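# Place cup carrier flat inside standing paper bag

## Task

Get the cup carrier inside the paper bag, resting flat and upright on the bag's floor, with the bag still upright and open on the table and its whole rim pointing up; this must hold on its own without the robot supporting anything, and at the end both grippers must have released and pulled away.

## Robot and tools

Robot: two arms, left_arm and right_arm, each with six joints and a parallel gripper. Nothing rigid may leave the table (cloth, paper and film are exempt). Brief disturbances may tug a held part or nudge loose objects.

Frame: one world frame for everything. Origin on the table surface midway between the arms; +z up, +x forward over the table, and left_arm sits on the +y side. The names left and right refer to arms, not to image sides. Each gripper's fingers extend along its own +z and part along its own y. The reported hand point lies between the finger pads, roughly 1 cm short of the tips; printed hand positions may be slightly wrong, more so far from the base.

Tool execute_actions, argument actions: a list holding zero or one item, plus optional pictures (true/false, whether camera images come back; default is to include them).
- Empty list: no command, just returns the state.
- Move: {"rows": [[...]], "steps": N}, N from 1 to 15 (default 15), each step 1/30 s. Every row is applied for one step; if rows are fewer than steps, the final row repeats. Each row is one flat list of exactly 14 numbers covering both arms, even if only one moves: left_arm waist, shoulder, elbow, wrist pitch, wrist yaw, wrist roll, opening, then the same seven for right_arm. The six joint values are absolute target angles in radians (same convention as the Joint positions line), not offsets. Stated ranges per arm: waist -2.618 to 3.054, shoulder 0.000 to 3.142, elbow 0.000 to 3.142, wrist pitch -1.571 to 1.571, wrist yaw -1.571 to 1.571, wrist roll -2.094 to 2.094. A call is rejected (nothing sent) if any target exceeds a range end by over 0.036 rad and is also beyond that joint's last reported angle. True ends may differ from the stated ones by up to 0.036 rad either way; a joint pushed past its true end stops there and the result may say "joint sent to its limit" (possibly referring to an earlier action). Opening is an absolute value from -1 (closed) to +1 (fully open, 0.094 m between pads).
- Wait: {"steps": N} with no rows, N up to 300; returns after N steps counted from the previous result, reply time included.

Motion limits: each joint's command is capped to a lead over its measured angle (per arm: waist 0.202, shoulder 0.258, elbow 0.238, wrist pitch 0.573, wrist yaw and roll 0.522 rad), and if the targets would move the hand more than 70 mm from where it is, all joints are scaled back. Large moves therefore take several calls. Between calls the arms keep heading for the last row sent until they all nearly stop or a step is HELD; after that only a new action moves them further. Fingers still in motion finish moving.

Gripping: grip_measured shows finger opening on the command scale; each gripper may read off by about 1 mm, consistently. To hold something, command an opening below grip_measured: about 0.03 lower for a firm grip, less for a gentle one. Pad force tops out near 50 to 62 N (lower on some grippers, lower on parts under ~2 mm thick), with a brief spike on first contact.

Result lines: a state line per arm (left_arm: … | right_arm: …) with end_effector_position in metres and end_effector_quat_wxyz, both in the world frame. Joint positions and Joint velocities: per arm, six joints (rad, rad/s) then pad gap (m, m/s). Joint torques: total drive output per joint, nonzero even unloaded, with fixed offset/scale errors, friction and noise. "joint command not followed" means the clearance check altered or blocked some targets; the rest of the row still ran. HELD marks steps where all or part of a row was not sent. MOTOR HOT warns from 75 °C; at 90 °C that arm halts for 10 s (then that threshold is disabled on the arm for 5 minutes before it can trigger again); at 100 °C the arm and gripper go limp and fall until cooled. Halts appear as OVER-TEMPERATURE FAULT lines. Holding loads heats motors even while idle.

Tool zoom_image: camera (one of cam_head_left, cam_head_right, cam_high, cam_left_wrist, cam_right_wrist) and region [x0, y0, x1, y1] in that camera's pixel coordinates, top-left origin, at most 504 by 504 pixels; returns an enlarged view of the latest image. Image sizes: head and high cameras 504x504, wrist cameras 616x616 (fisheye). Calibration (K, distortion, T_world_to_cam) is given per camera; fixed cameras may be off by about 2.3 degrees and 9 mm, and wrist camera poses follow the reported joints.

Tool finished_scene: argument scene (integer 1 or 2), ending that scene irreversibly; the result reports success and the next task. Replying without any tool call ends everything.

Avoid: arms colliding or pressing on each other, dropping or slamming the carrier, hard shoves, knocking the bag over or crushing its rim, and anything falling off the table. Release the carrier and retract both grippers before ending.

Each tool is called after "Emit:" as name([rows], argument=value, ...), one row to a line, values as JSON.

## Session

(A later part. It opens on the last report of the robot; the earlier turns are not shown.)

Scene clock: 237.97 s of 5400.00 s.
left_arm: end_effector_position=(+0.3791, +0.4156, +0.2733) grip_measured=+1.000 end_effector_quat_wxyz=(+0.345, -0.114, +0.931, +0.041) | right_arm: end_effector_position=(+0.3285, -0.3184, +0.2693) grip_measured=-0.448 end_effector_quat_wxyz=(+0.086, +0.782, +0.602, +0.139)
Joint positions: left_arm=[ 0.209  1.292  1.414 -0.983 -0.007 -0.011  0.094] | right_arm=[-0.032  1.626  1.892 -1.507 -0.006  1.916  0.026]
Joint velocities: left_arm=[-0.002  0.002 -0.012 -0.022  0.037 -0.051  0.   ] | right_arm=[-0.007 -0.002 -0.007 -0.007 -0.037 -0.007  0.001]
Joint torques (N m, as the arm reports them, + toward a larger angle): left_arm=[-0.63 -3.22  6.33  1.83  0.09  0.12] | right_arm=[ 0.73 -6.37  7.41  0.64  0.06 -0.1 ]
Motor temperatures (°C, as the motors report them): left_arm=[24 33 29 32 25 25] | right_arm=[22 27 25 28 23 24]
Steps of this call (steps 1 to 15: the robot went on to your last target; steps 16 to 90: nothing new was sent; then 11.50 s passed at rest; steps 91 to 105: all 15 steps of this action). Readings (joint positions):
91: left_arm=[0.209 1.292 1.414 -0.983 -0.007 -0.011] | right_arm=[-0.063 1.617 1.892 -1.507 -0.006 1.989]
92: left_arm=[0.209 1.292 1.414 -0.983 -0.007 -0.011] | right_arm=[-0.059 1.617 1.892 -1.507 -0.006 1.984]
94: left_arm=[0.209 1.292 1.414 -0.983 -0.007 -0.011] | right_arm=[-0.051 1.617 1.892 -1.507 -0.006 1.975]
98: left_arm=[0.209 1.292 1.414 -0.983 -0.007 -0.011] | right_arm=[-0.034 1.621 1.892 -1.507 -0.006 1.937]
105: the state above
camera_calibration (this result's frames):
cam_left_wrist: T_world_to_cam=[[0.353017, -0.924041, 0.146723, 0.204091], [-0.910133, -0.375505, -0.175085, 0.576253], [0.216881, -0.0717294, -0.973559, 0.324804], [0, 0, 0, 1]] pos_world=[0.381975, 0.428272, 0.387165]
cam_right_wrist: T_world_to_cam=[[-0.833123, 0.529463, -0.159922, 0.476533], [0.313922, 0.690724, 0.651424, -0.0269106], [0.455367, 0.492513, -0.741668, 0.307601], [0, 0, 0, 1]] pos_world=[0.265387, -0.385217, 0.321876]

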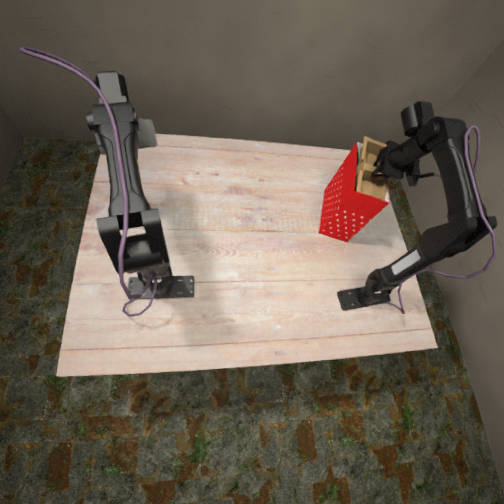

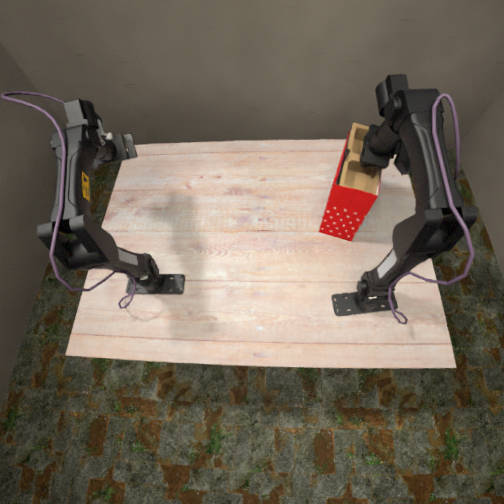

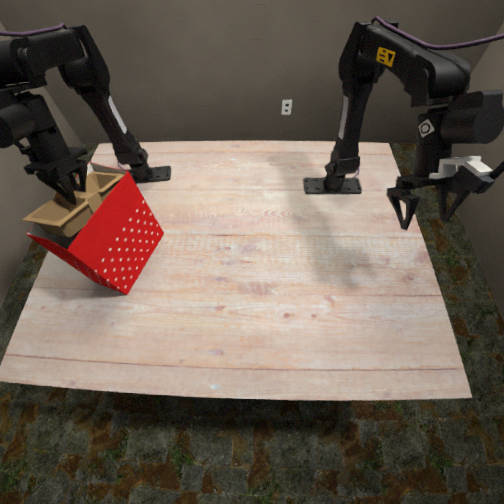

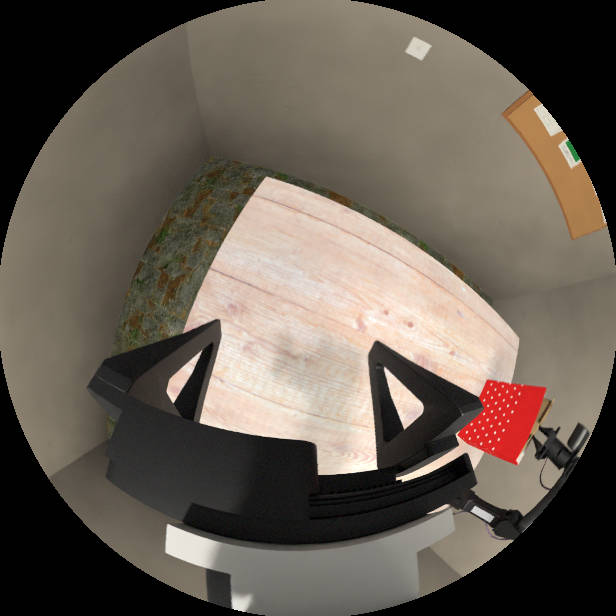

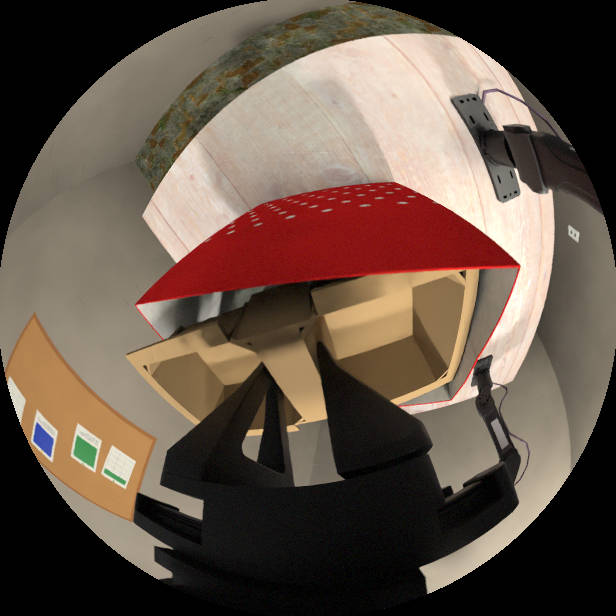

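Emit:
execute_actions([
  {"rows":[[0.2,1.3,1.4,-1.0,0,0,1,-0.03,1.63,1.88,-1.52,0,1.93,-0.46],[0.2,1.3,1.4,-1.0,0,0,1,-0.03,1.63,1.88,-1.52,0,1.93,-0.46],[0.2,1.3,1.4,-1.0,0,0,1,-0.03,1.63,1.88,-1.52,0,1.93,-0.46],[0.2,1.3,1.4,-1.0,0,0,1,-0.03,1.63,1.88,-1.52,0,1.93,-0.46],[0.2,1.3,1.4,-1.0,0,0,1,-0.03,1.64,1.85,-1.52,0,1.93,-0.46],[0.2,1.3,1.4,-1.0,0,0,1,-0.03,1.64,1.85,-1.52,0,1.93,-0.46],[0.2,1.3,1.4,-1.0,0,0,1,-0.03,1.64,1.85,-1.52,0,1.93,-0.46],[0.2,1.3,1.4,-1.0,0,0,1,-0.03,1.655,1.82,-1.52,0,1.93,-0.46]]},
])

Emit:
zoom_image(camera="cam_high", region=[0,130,200,310])

Scene clock: 249.80 s of 5400.00 s.
left_arm: end_effector_position=(+0.3791, +0.4156, +0.2733) grip_measured=+1.000 end_effector_quat_wxyz=(+0.345, -0.114, +0.931, +0.041) | right_arm: end_effector_position=(+0.3256, -0.3186, +0.2408) grip_measured=-0.448 end_effector_quat_wxyz=(+0.061, +0.789, +0.603, +0.101)
Joint positions: left_arm=[ 0.209  1.292  1.414 -0.983 -0.007 -0.011  0.094] | right_arm=[-0.032  1.66   1.831 -1.507 -0.006  1.923  0.026]
Joint velocities: left_arm=[-0.012  0.012 -0.012  0.037  0.037  0.007  0.   ] | right_arm=[ 0.012  0.012 -0.007  0.037 -0.037 -0.022 -0.001]
Joint torques (N m, as the arm reports them, + toward a larger angle): left_arm=[-0.59 -3.2   6.33  1.83  0.09  0.11] | right_arm=[ 0.24 -7.63  5.65  0.48  0.05  0.04]
Motor temperatures (°C, as the motors report them): left_arm=[24 33 29 32 25 25] | right_arm=[22 27 26 28 23 24]
Steps of this call (steps 1 to 15: the robot went on to your last target; steps 16 to 90: nothing new was sent; then 8.33 s passed at rest; steps 91 to 105: all 15 steps of this action). Readings (joint positions):
91: left_arm=[0.209 1.292 1.414 -0.983 -0.007 -0.011] | right_arm=[-0.032 1.626 1.892 -1.507 -0.006 1.912]
92: left_arm=[0.209 1.292 1.414 -0.983 -0.007 -0.011] | right_arm=[-0.032 1.626 1.892 -1.507 -0.006 1.915]
94: left_arm=[0.209 1.292 1.414 -0.983 -0.007 -0.011] | right_arm=[-0.032 1.626 1.892 -1.507 -0.006 1.918]
98: left_arm=[0.209 1.292 1.414 -0.983 -0.007 -0.011] | right_arm=[-0.032 1.630 1.867 -1.506 -0.006 1.921]
105: the state above
camera_calibration (this result's frames):
cam_left_wrist: T_world_to_cam=[[0.353017, -0.924041, 0.146723, 0.204091], [-0.910133, -0.375505, -0.175085, 0.576253], [0.216881, -0.0717294, -0.973559, 0.324804], [0, 0, 0, 1]] pos_world=[0.381975, 0.428272, 0.387165]
cam_right_wrist: T_world_to_cam=[[-0.841079, 0.534246, -0.0846602, 0.455685], [0.377856, 0.692292, 0.614782, -0.0187503], [0.387054, 0.485091, -0.78414, 0.317997], [0, 0, 0, 1]] pos_world=[0.26727, -0.384725, 0.29946]

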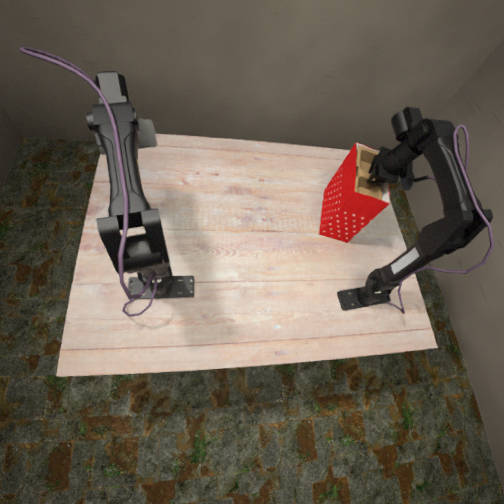

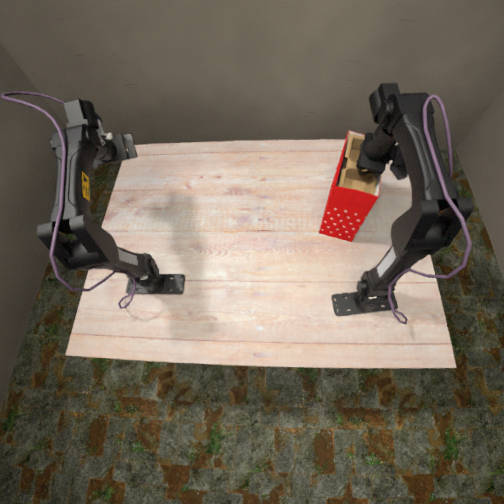

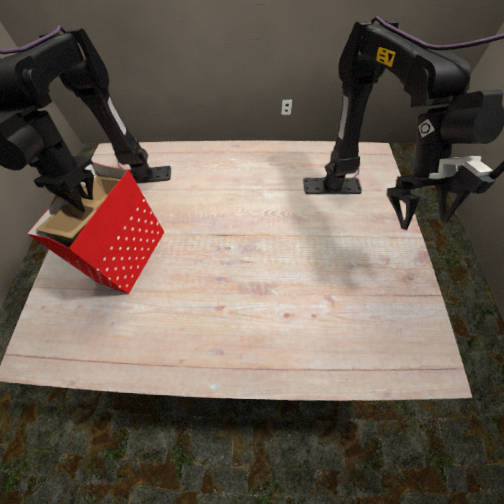

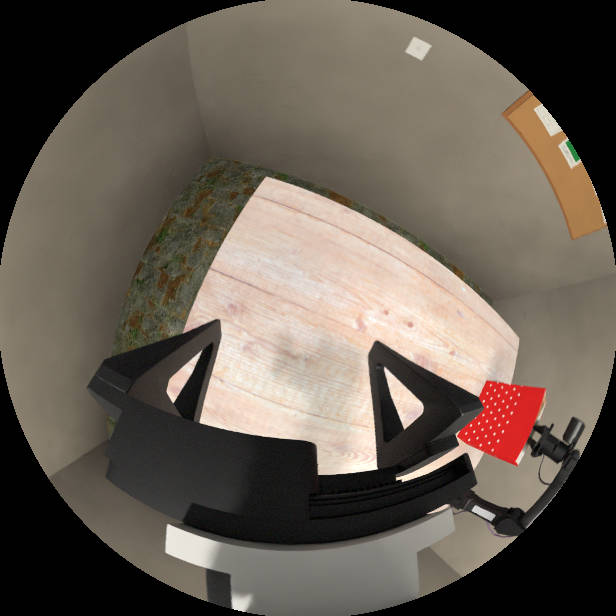

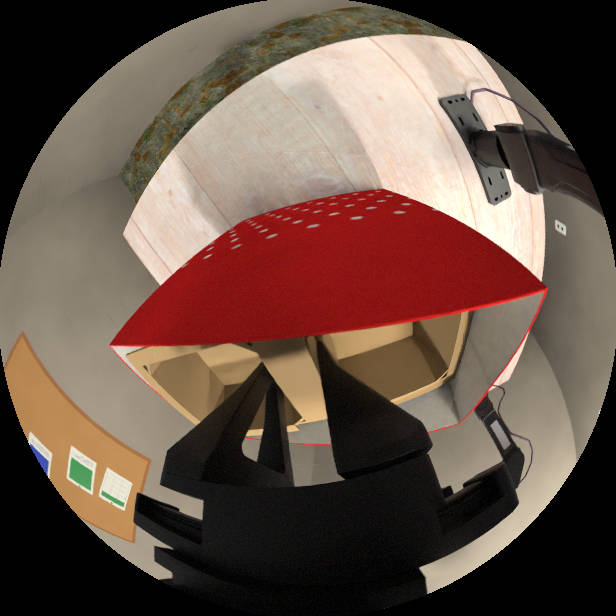

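Region (0, 130, 200, 310) of cam_high's 504x504 image, scaled by 2.520, with more detail than that image has; it fills the top 454 rows of this view, and the rest is white.

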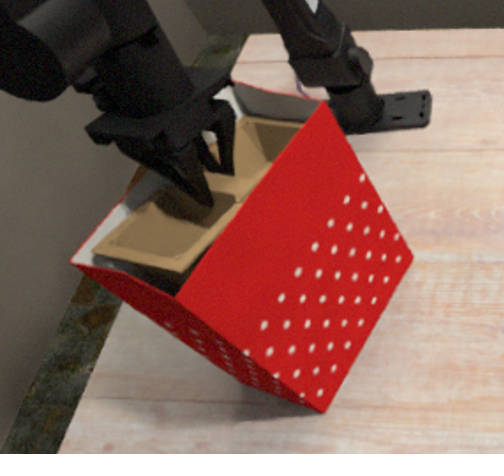

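Inside. Release and lift.

Emit:
execute_actions([
  {"rows":[[0.2,1.3,1.4,-1.0,0,0,1,-0.03,1.655,1.82,-1.52,0,1.93,-0.3],[0.2,1.3,1.4,-1.0,0,0,1,-0.03,1.655,1.82,-1.52,0,1.93,0],[0.2,1.3,1.4,-1.0,0,0,1,-0.03,1.655,1.82,-1.52,0,1.93,0],[0.2,1.3,1.4,-1.0,0,0,1,-0.03,1.655,1.82,-1.52,0,1.93,0],[0.2,1.3,1.4,-1.0,0,0,1,-0.03,1.655,1.82,-1.52,0,1.93,0],[0.2,1.3,1.4,-1.0,0,0,1,-0.03,1.655,1.82,-1.52,0,1.93,0],[0.2,1.3,1.4,-1.0,0,0,1,-0.03,1.63,1.9,-1.52,0,1.93,0],[0.2,1.3,1.4,-1.0,0,0,1,-0.03,1.63,1.9,-1.52,0,1.93,0],[0.2,1.3,1.4,-1.0,0,0,1,-0.03,1.63,1.9,-1.52,0,1.93,0],[0.2,1.3,1.4,-1.0,0,0,1,-0.03,1.61,2.0,-1.52,0,1.93,0],[0.2,1.3,1.4,-1.0,0,0,1,-0.03,1.61,2.0,-1.52,0,1.93,0],[0.2,1.3,1.4,-1.0,0,0,1,-0.03,1.59,2.09,-1.52,0,1.93,0]]},
], pictures=false)

Emit:
execute_actions([
  {"rows":[[0.2,1.3,1.4,-1.0,0,0,1,-0.03,1.5,2.2,-1.5,0,1.93,0]]},
])

Scene clock: 259.30 s of 5400.00 s.
left_arm: end_effector_position=(+0.3791, +0.4156, +0.2733) grip_measured=+1.000 end_effector_quat_wxyz=(+0.345, -0.114, +0.931, +0.041) | right_arm: end_effector_position=(+0.3418, -0.3172, +0.3212) grip_measured=-0.002 end_effector_quat_wxyz=(+0.130, +0.770, +0.588, +0.210)
Joint positions: left_arm=[ 0.209  1.292  1.414 -0.983 -0.007 -0.011  0.094] | right_arm=[-0.032  1.618  2.05  -1.503 -0.006  1.924  0.047]
Joint velocities: left_arm=[-0.017 -0.002 -0.007 -0.007 -0.022 -0.007  0.   ] | right_arm=[-0.022 -0.496  0.52   0.066  0.022 -0.022  0.   ]
Joint torques (N m, as the arm reports them, + toward a larger angle): left_arm=[-0.62 -3.18  6.33  1.82  0.09  0.12] | right_arm=[ 0.11 -5.96  6.3   0.74  0.05  0.04]
Motor temperatures (°C, as the motors report them): left_arm=[24 32 29 32 25 25] | right_arm=[22 27 26 28 23 24]
Steps of this call (steps 1 to 15: the robot went on to your last target; steps 16 to 90: nothing new was sent; then 6.00 s passed at rest; steps 91 to 105: all 15 steps of this action). Readings (joint positions):
91: left_arm=[0.209 1.292 1.414 -0.983 -0.007 -0.011] | right_arm=[-0.032 1.660 1.831 -1.507 -0.006 1.923]
92: left_arm=[0.209 1.292 1.414 -0.983 -0.007 -0.011] | right_arm=[-0.032 1.660 1.831 -1.507 -0.006 1.923]
94: left_arm=[0.209 1.292 1.414 -0.983 -0.007 -0.011] | right_arm=[-0.032 1.660 1.831 -1.507 -0.006 1.923]
98: left_arm=[0.209 1.292 1.414 -0.983 -0.007 -0.011] | right_arm=[-0.032 1.660 1.845 -1.509 -0.006 1.923]
105: the state above

Scene clock: 259.80 s of 5400.00 s.
left_arm: end_effector_position=(+0.3791, +0.4156, +0.2733) grip_measured=+1.000 end_effector_quat_wxyz=(+0.345, -0.114, +0.931, +0.041) | right_arm: end_effector_position=(+0.3164, -0.3194, +0.4072) grip_measured=-0.002 end_effector_quat_wxyz=(+0.200, +0.736, +0.562, +0.320)
Joint positions: left_arm=[ 0.209  1.292  1.414 -0.983 -0.007 -0.011  0.094] | right_arm=[-0.032  1.495  2.192 -1.493 -0.006  1.925  0.047]
Joint velocities: left_arm=[ 0.012 -0.012 -0.007  0.037 -0.037 -0.007  0.   ] | right_arm=[-0.017  0.056  0.007  0.051 -0.022 -0.022 -0.001]
Joint torques (N m, as the arm reports them, + toward a larger angle): left_arm=[-0.61 -3.21  6.31  1.84  0.09  0.12] | right_arm=[ 0.26 -4.24  5.87  1.35  0.06  0.03]
Motor temperatures (°C, as the motors report them): left_arm=[24 32 29 32 25 25] | right_arm=[22 27 26 28 23 24]
Steps of this call (steps 1 to 15: all 15 steps of this action). Readings (joint positions):
1: left_arm=[0.209 1.292 1.414 -0.983 -0.007 -0.011] | right_arm=[-0.032 1.599 2.075 -1.504 -0.006 1.924]
2: left_arm=[0.209 1.292 1.414 -0.983 -0.007 -0.011] | right_arm=[-0.032 1.582 2.105 -1.504 -0.006 1.924]
4: left_arm=[0.209 1.292 1.414 -0.983 -0.007 -0.011] | right_arm=[-0.032 1.539 2.154 -1.496 -0.006 1.924]
8: left_arm=[0.209 1.292 1.414 -0.983 -0.007 -0.011] | right_arm=[-0.032 1.479 2.191 -1.493 -0.006 1.925]
15: the state above
camera_calibration (this result's frames):
cam_left_wrist: T_world_to_cam=[[0.353017, -0.924041, 0.146723, 0.204091], [-0.910133, -0.375505, -0.175085, 0.576253], [0.216881, -0.0717294, -0.973559, 0.324804], [0, 0, 0, 1]] pos_world=[0.381975, 0.428272, 0.387165]
cam_right_wrist: T_world_to_cam=[[-0.685207, 0.54967, -0.477864, 0.578175], [0.00388489, 0.658842, 0.752272, -0.0653767], [0.728338, 0.513605, -0.453578, 0.218942], [0, 0, 0, 1]] pos_world=[0.23696, -0.387183, 0.424778]

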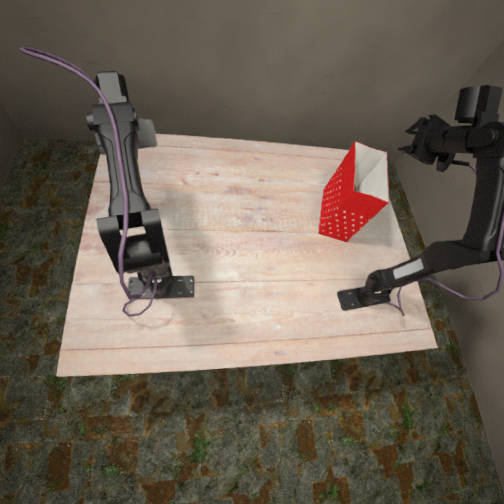

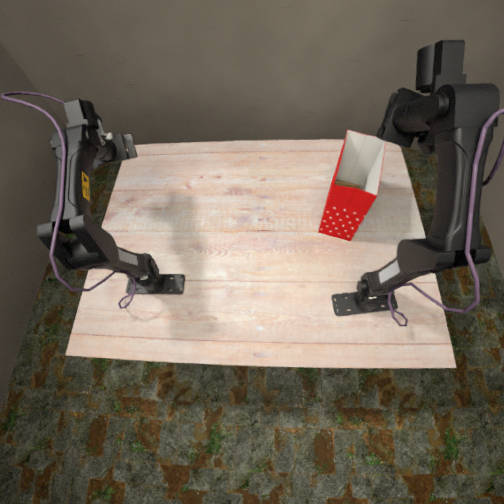

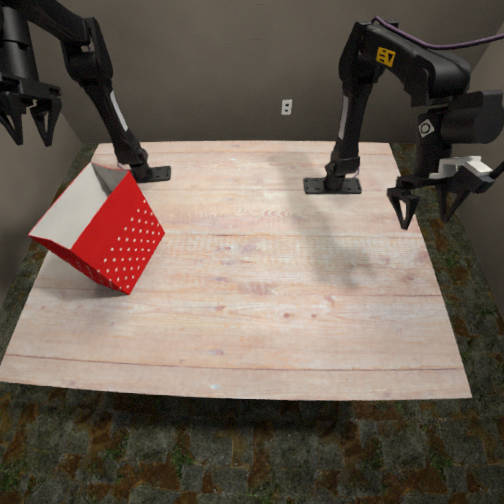

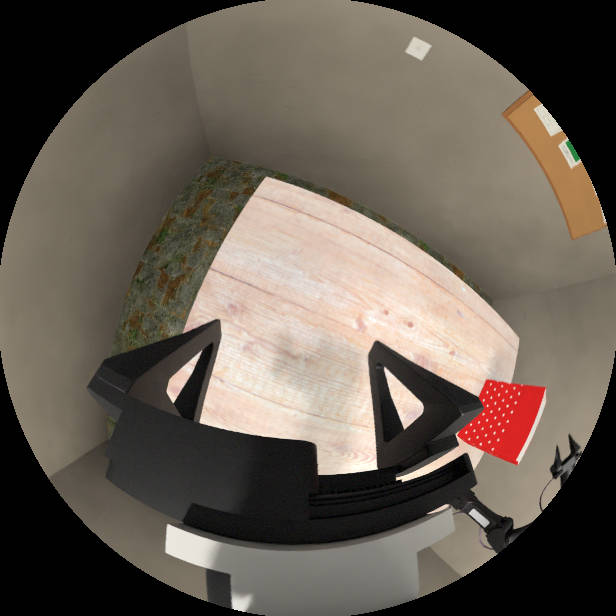

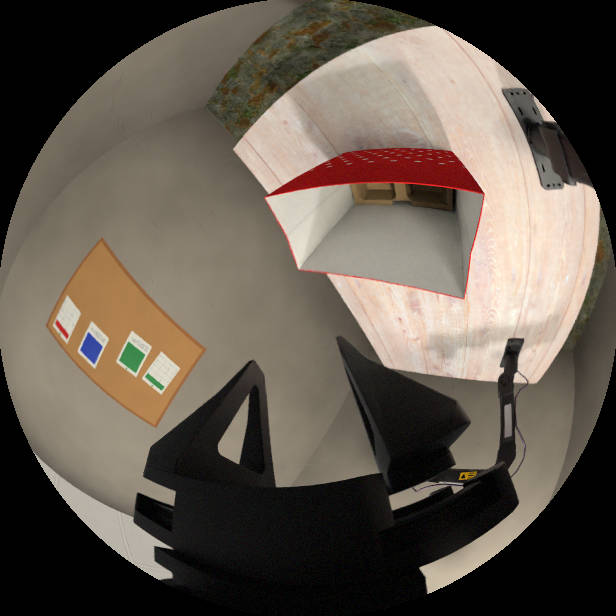

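Emit:
execute_actions([
  {"rows":[[0.2,1.3,1.4,-1.0,0,0,1,0.2,1.55,2.2,-1.54,0,1.93,0]]},
])

Emit:
zoom_image(camera="cam_right_wrist", region=[220,80,560,360])

Scene clock: 263.60 s of 5400.00 s.
left_arm: end_effector_position=(+0.3791, +0.4156, +0.2733) grip_measured=+1.000 end_effector_quat_wxyz=(+0.345, -0.114, +0.931, +0.041) | right_arm: end_effector_position=(+0.3132, -0.2409, +0.3834) grip_measured=-0.002 end_effector_quat_wxyz=(+0.142, +0.677, +0.655, +0.305)
Joint positions: left_arm=[ 0.209  1.292  1.414 -0.983 -0.007 -0.011  0.094] | right_arm=[ 0.202  1.559  2.192 -1.517 -0.009  1.926  0.047]
Joint velocities: left_arm=[ 0.007 -0.017 -0.002 -0.081  0.007 -0.051  0.   ] | right_arm=[-0.012  0.002  0.002  0.022 -0.051 -0.051 -0.   ]
Joint torques (N m, as the arm reports them, + toward a larger angle): left_arm=[-0.62 -3.19  6.32  1.83  0.09  0.12] | right_arm=[-0.37 -6.1   5.74  1.06  0.07  0.03]
Motor temperatures (°C, as the motors report them): left_arm=[24 32 29 32 25 25] | right_arm=[22 27 26 28 23 24]
Steps of this call (steps 1 to 15: the robot went on to your last target; steps 16 to 90: nothing new was sent; then 0.30 s passed at rest; steps 91 to 105: all 15 steps of this action). Readings (joint positions):
91: left_arm=[0.209 1.292 1.414 -0.983 -0.007 -0.011] | right_arm=[0.001 1.501 2.192 -1.496 0.013 1.926]
92: left_arm=[0.209 1.292 1.414 -0.983 -0.007 -0.011] | right_arm=[0.065 1.507 2.192 -1.500 0.018 1.926]
94: left_arm=[0.209 1.292 1.414 -0.983 -0.007 -0.011] | right_arm=[0.171 1.529 2.192 -1.503 -0.000 1.926]
98: left_arm=[0.209 1.292 1.414 -0.983 -0.007 -0.011] | right_arm=[0.202 1.559 2.192 -1.510 -0.009 1.926]
105: the state above
camera_calibration (this result's frames):
cam_left_wrist: T_world_to_cam=[[0.353017, -0.924041, 0.146723, 0.204091], [-0.910133, -0.375505, -0.175085, 0.576253], [0.216881, -0.0717294, -0.973559, 0.324804], [0, 0, 0, 1]] pos_world=[0.381975, 0.428272, 0.387165]
cam_right_wrist: T_world_to_cam=[[-0.83243, 0.363159, -0.41854, 0.499945], [-0.0870763, 0.660199, 0.746026, -0.0680057], [0.547246, 0.65746, -0.517947, 0.28615], [0, 0, 0, 1]] pos_world=[0.253653, -0.324794, 0.408192]

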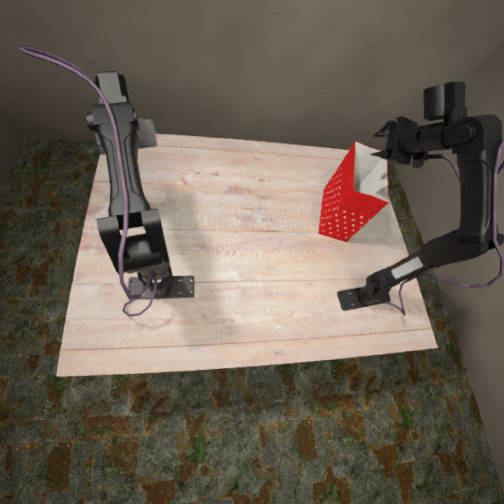

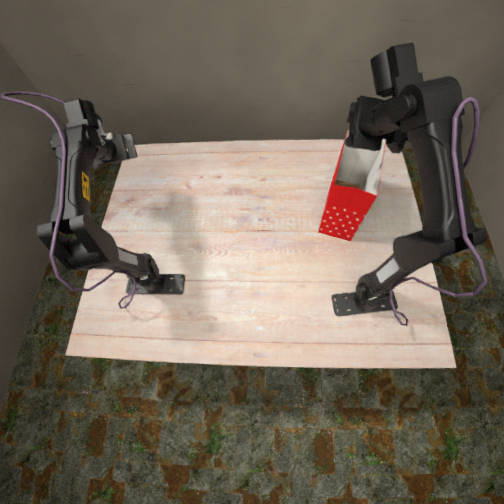

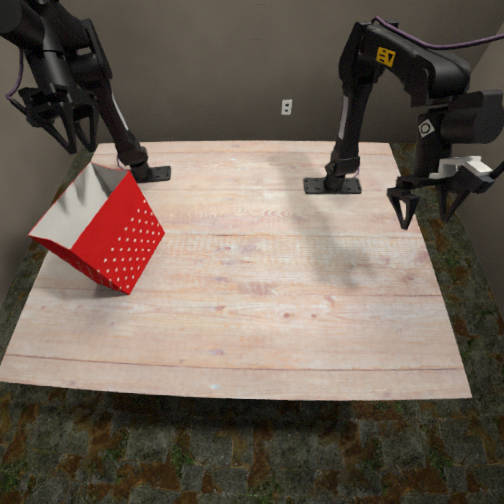

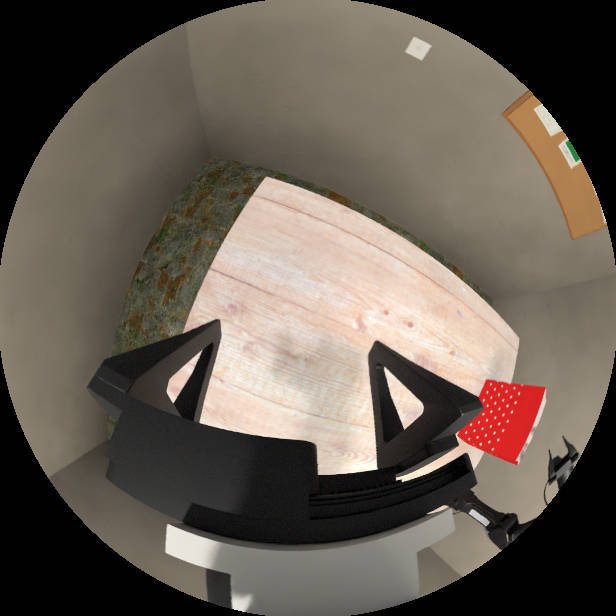

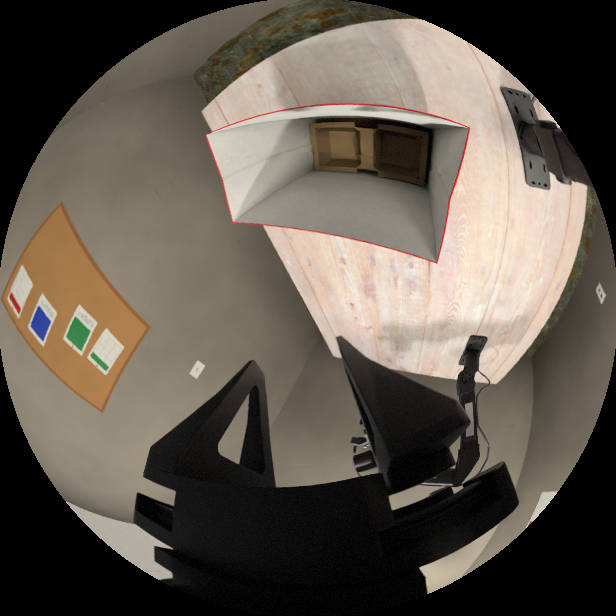

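Region (220, 80, 560, 360) of cam_right_wrist's 616x616 image, scaled by 1.482, with more detail than that image has; it fills the top 415 rows of this view, and the rest is white.

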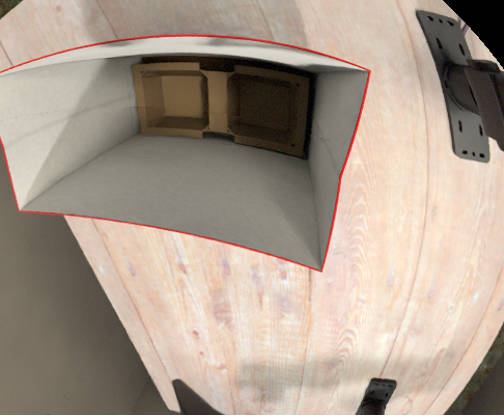

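Flat and upright. Retreat.

Emit:
execute_actions([
  {"rows":[[0.2,1.3,1.4,-1.0,0,0,1,0.2,1.35,2.2,-1.5,0,1.5,0],[0.2,1.3,1.4,-1.0,0,0,1,0.2,1.35,2.2,-1.5,0,1.5,0],[0.2,1.3,1.4,-1.0,0,0,1,0.2,1.35,2.2,-1.5,0,1.5,0],[0.2,1.3,1.4,-1.0,0,0,1,0.2,1.35,2.2,-1.5,0,1.5,0],[0.2,1.3,1.4,-1.0,0,0,1,-0.6,1.35,2.2,-1.5,0,1.5,0]]},
], pictures=false)

Emit:
execute_actions([
  {"steps":20},
])

Emit:
finished_scene(scene=2)

Scene clock: 270.33 s of 5400.00 s.
left_arm: end_effector_position=(+0.3791, +0.4156, +0.2733) grip_measured=+1.000 end_effector_quat_wxyz=(+0.345, -0.114, +0.931, +0.041) | right_arm: end_effector_position=(+0.2446, -0.4667, +0.4475) grip_measured=-0.001 end_effector_quat_wxyz=(+0.379, +0.748, +0.495, +0.227)
Joint positions: left_arm=[ 0.209  1.292  1.414 -0.983 -0.007 -0.011  0.094] | right_arm=[-0.559  1.348  2.193 -1.501  0.002  1.529  0.047]
Joint velocities: left_arm=[ 0.007  0.007 -0.007 -0.007 -0.037  0.007  0.   ] | right_arm=[-0.911  0.095  0.032 -0.037  0.125 -0.095 -0.001]
Joint torques (N m, as the arm reports them, + toward a larger angle): left_arm=[-0.61 -3.18  6.29  1.82  0.1   0.12] | right_arm=[ 1.42 -2.6   5.12  1.58 -0.24 -0.14]
Motor temperatures (°C, as the motors report them): left_arm=[24 32 29 32 25 25] | right_arm=[22 27 26 28 23 24]
Steps of this call (steps 1 to 15: the robot went on to your last target; steps 16 to 90: nothing new was sent; then 3.23 s passed at rest; steps 91 to 105: all 15 steps of this action). Readings (joint positions):
91: left_arm=[0.209 1.292 1.414 -0.983 -0.007 -0.011] | right_arm=[0.202 1.545 2.187 -1.513 -0.009 1.873]
92: left_arm=[0.209 1.292 1.414 -0.983 -0.007 -0.011] | right_arm=[0.202 1.524 2.180 -1.510 -0.009 1.814]
94: left_arm=[0.209 1.292 1.414 -0.983 -0.007 -0.011] | right_arm=[0.202 1.457 2.180 -1.507 -0.009 1.711]
98: left_arm=[0.209 1.292 1.414 -0.983 -0.007 -0.011] | right_arm=[-0.067 1.339 2.189 -1.501 -0.016 1.593]
105: the state above

Scene clock: 271.00 s of 5400.00 s.
left_arm: end_effector_position=(+0.3791, +0.4156, +0.2733) grip_measured=+1.000 end_effector_quat_wxyz=(+0.345, -0.114, +0.931, +0.041) | right_arm: end_effector_position=(+0.2414, -0.4755, +0.4467) grip_measured=-0.001 end_effector_quat_wxyz=(+0.383, +0.753, +0.489, +0.217)
Joint positions: left_arm=[ 0.209  1.292  1.414 -0.983 -0.007 -0.011  0.094] | right_arm=[-0.592  1.351  2.193 -1.501  0.004  1.512  0.047]
Joint velocities: left_arm=[ 0.007 -0.007 -0.002 -0.037 -0.022 -0.051  0.   ] | right_arm=[-0.012  0.002  0.002 -0.051  0.007  0.007 -0.001]
Joint torques (N m, as the arm reports them, + toward a larger angle): left_arm=[-0.61 -3.2   6.32  1.83  0.09  0.11] | right_arm=[-0.7  -2.38  5.02  1.54 -0.04 -0.14]
Motor temperatures (°C, as the motors report them): left_arm=[24 32 29 32 25 25] | right_arm=[22 27 26 29 23 24]
Steps of this call (steps 1 to 20: the robot went on to your last target). Readings (joint positions):
1: left_arm=[0.209 1.292 1.414 -0.983 -0.007 -0.011] | right_arm=[-0.580 1.350 2.193 -1.501 0.005 1.525]
2: left_arm=[0.209 1.292 1.414 -0.983 -0.007 -0.011] | right_arm=[-0.589 1.351 2.193 -1.501 0.005 1.523]
4: left_arm=[0.209 1.292 1.414 -0.983 -0.007 -0.011] | right_arm=[-0.592 1.351 2.193 -1.501 0.005 1.519]
8: left_arm=[0.209 1.292 1.414 -0.983 -0.007 -0.011] | right_arm=[-0.592 1.351 2.193 -1.501 0.004 1.515]
20: the state above
camera_calibration (this result's frames):
cam_left_wrist: T_world_to_cam=[[0.353017, -0.924041, 0.146723, 0.204091], [-0.910133, -0.375505, -0.175085, 0.576253], [0.216881, -0.0717294, -0.973559, 0.324804], [0, 0, 0, 1]] pos_world=[0.381975, 0.428272, 0.387165]
cam_right_wrist: T_world_to_cam=[[-0.485551, 0.518949, -0.703515, 0.669462], [0.17671, 0.846395, 0.502383, 0.1671], [0.856162, 0.119615, -0.502671, 0.175368], [0, 0, 0, 1]] pos_world=[0.145386, -0.509826, 0.47518]

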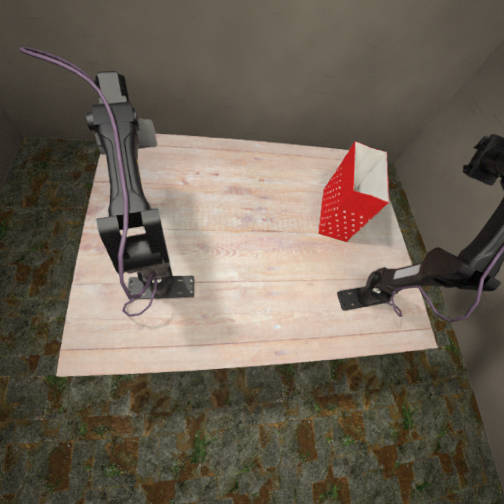

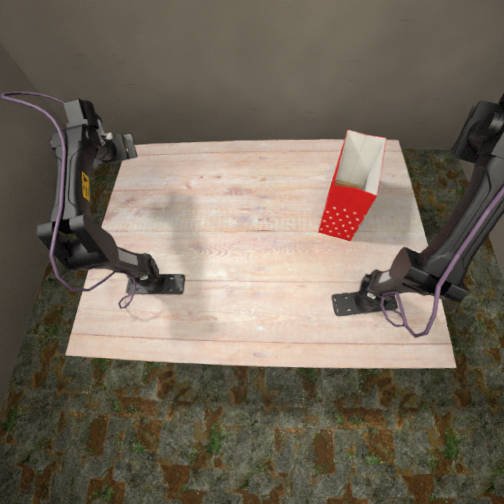

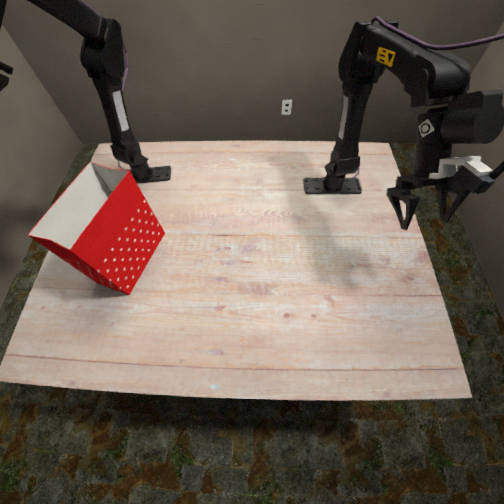

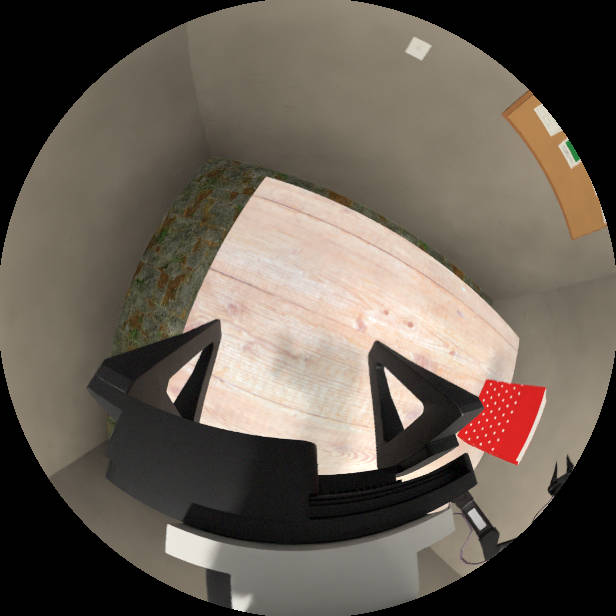

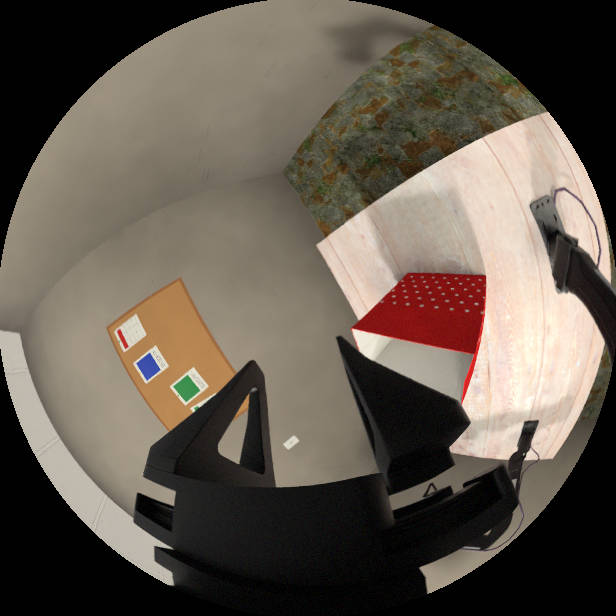

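The scene is finished: the task was done.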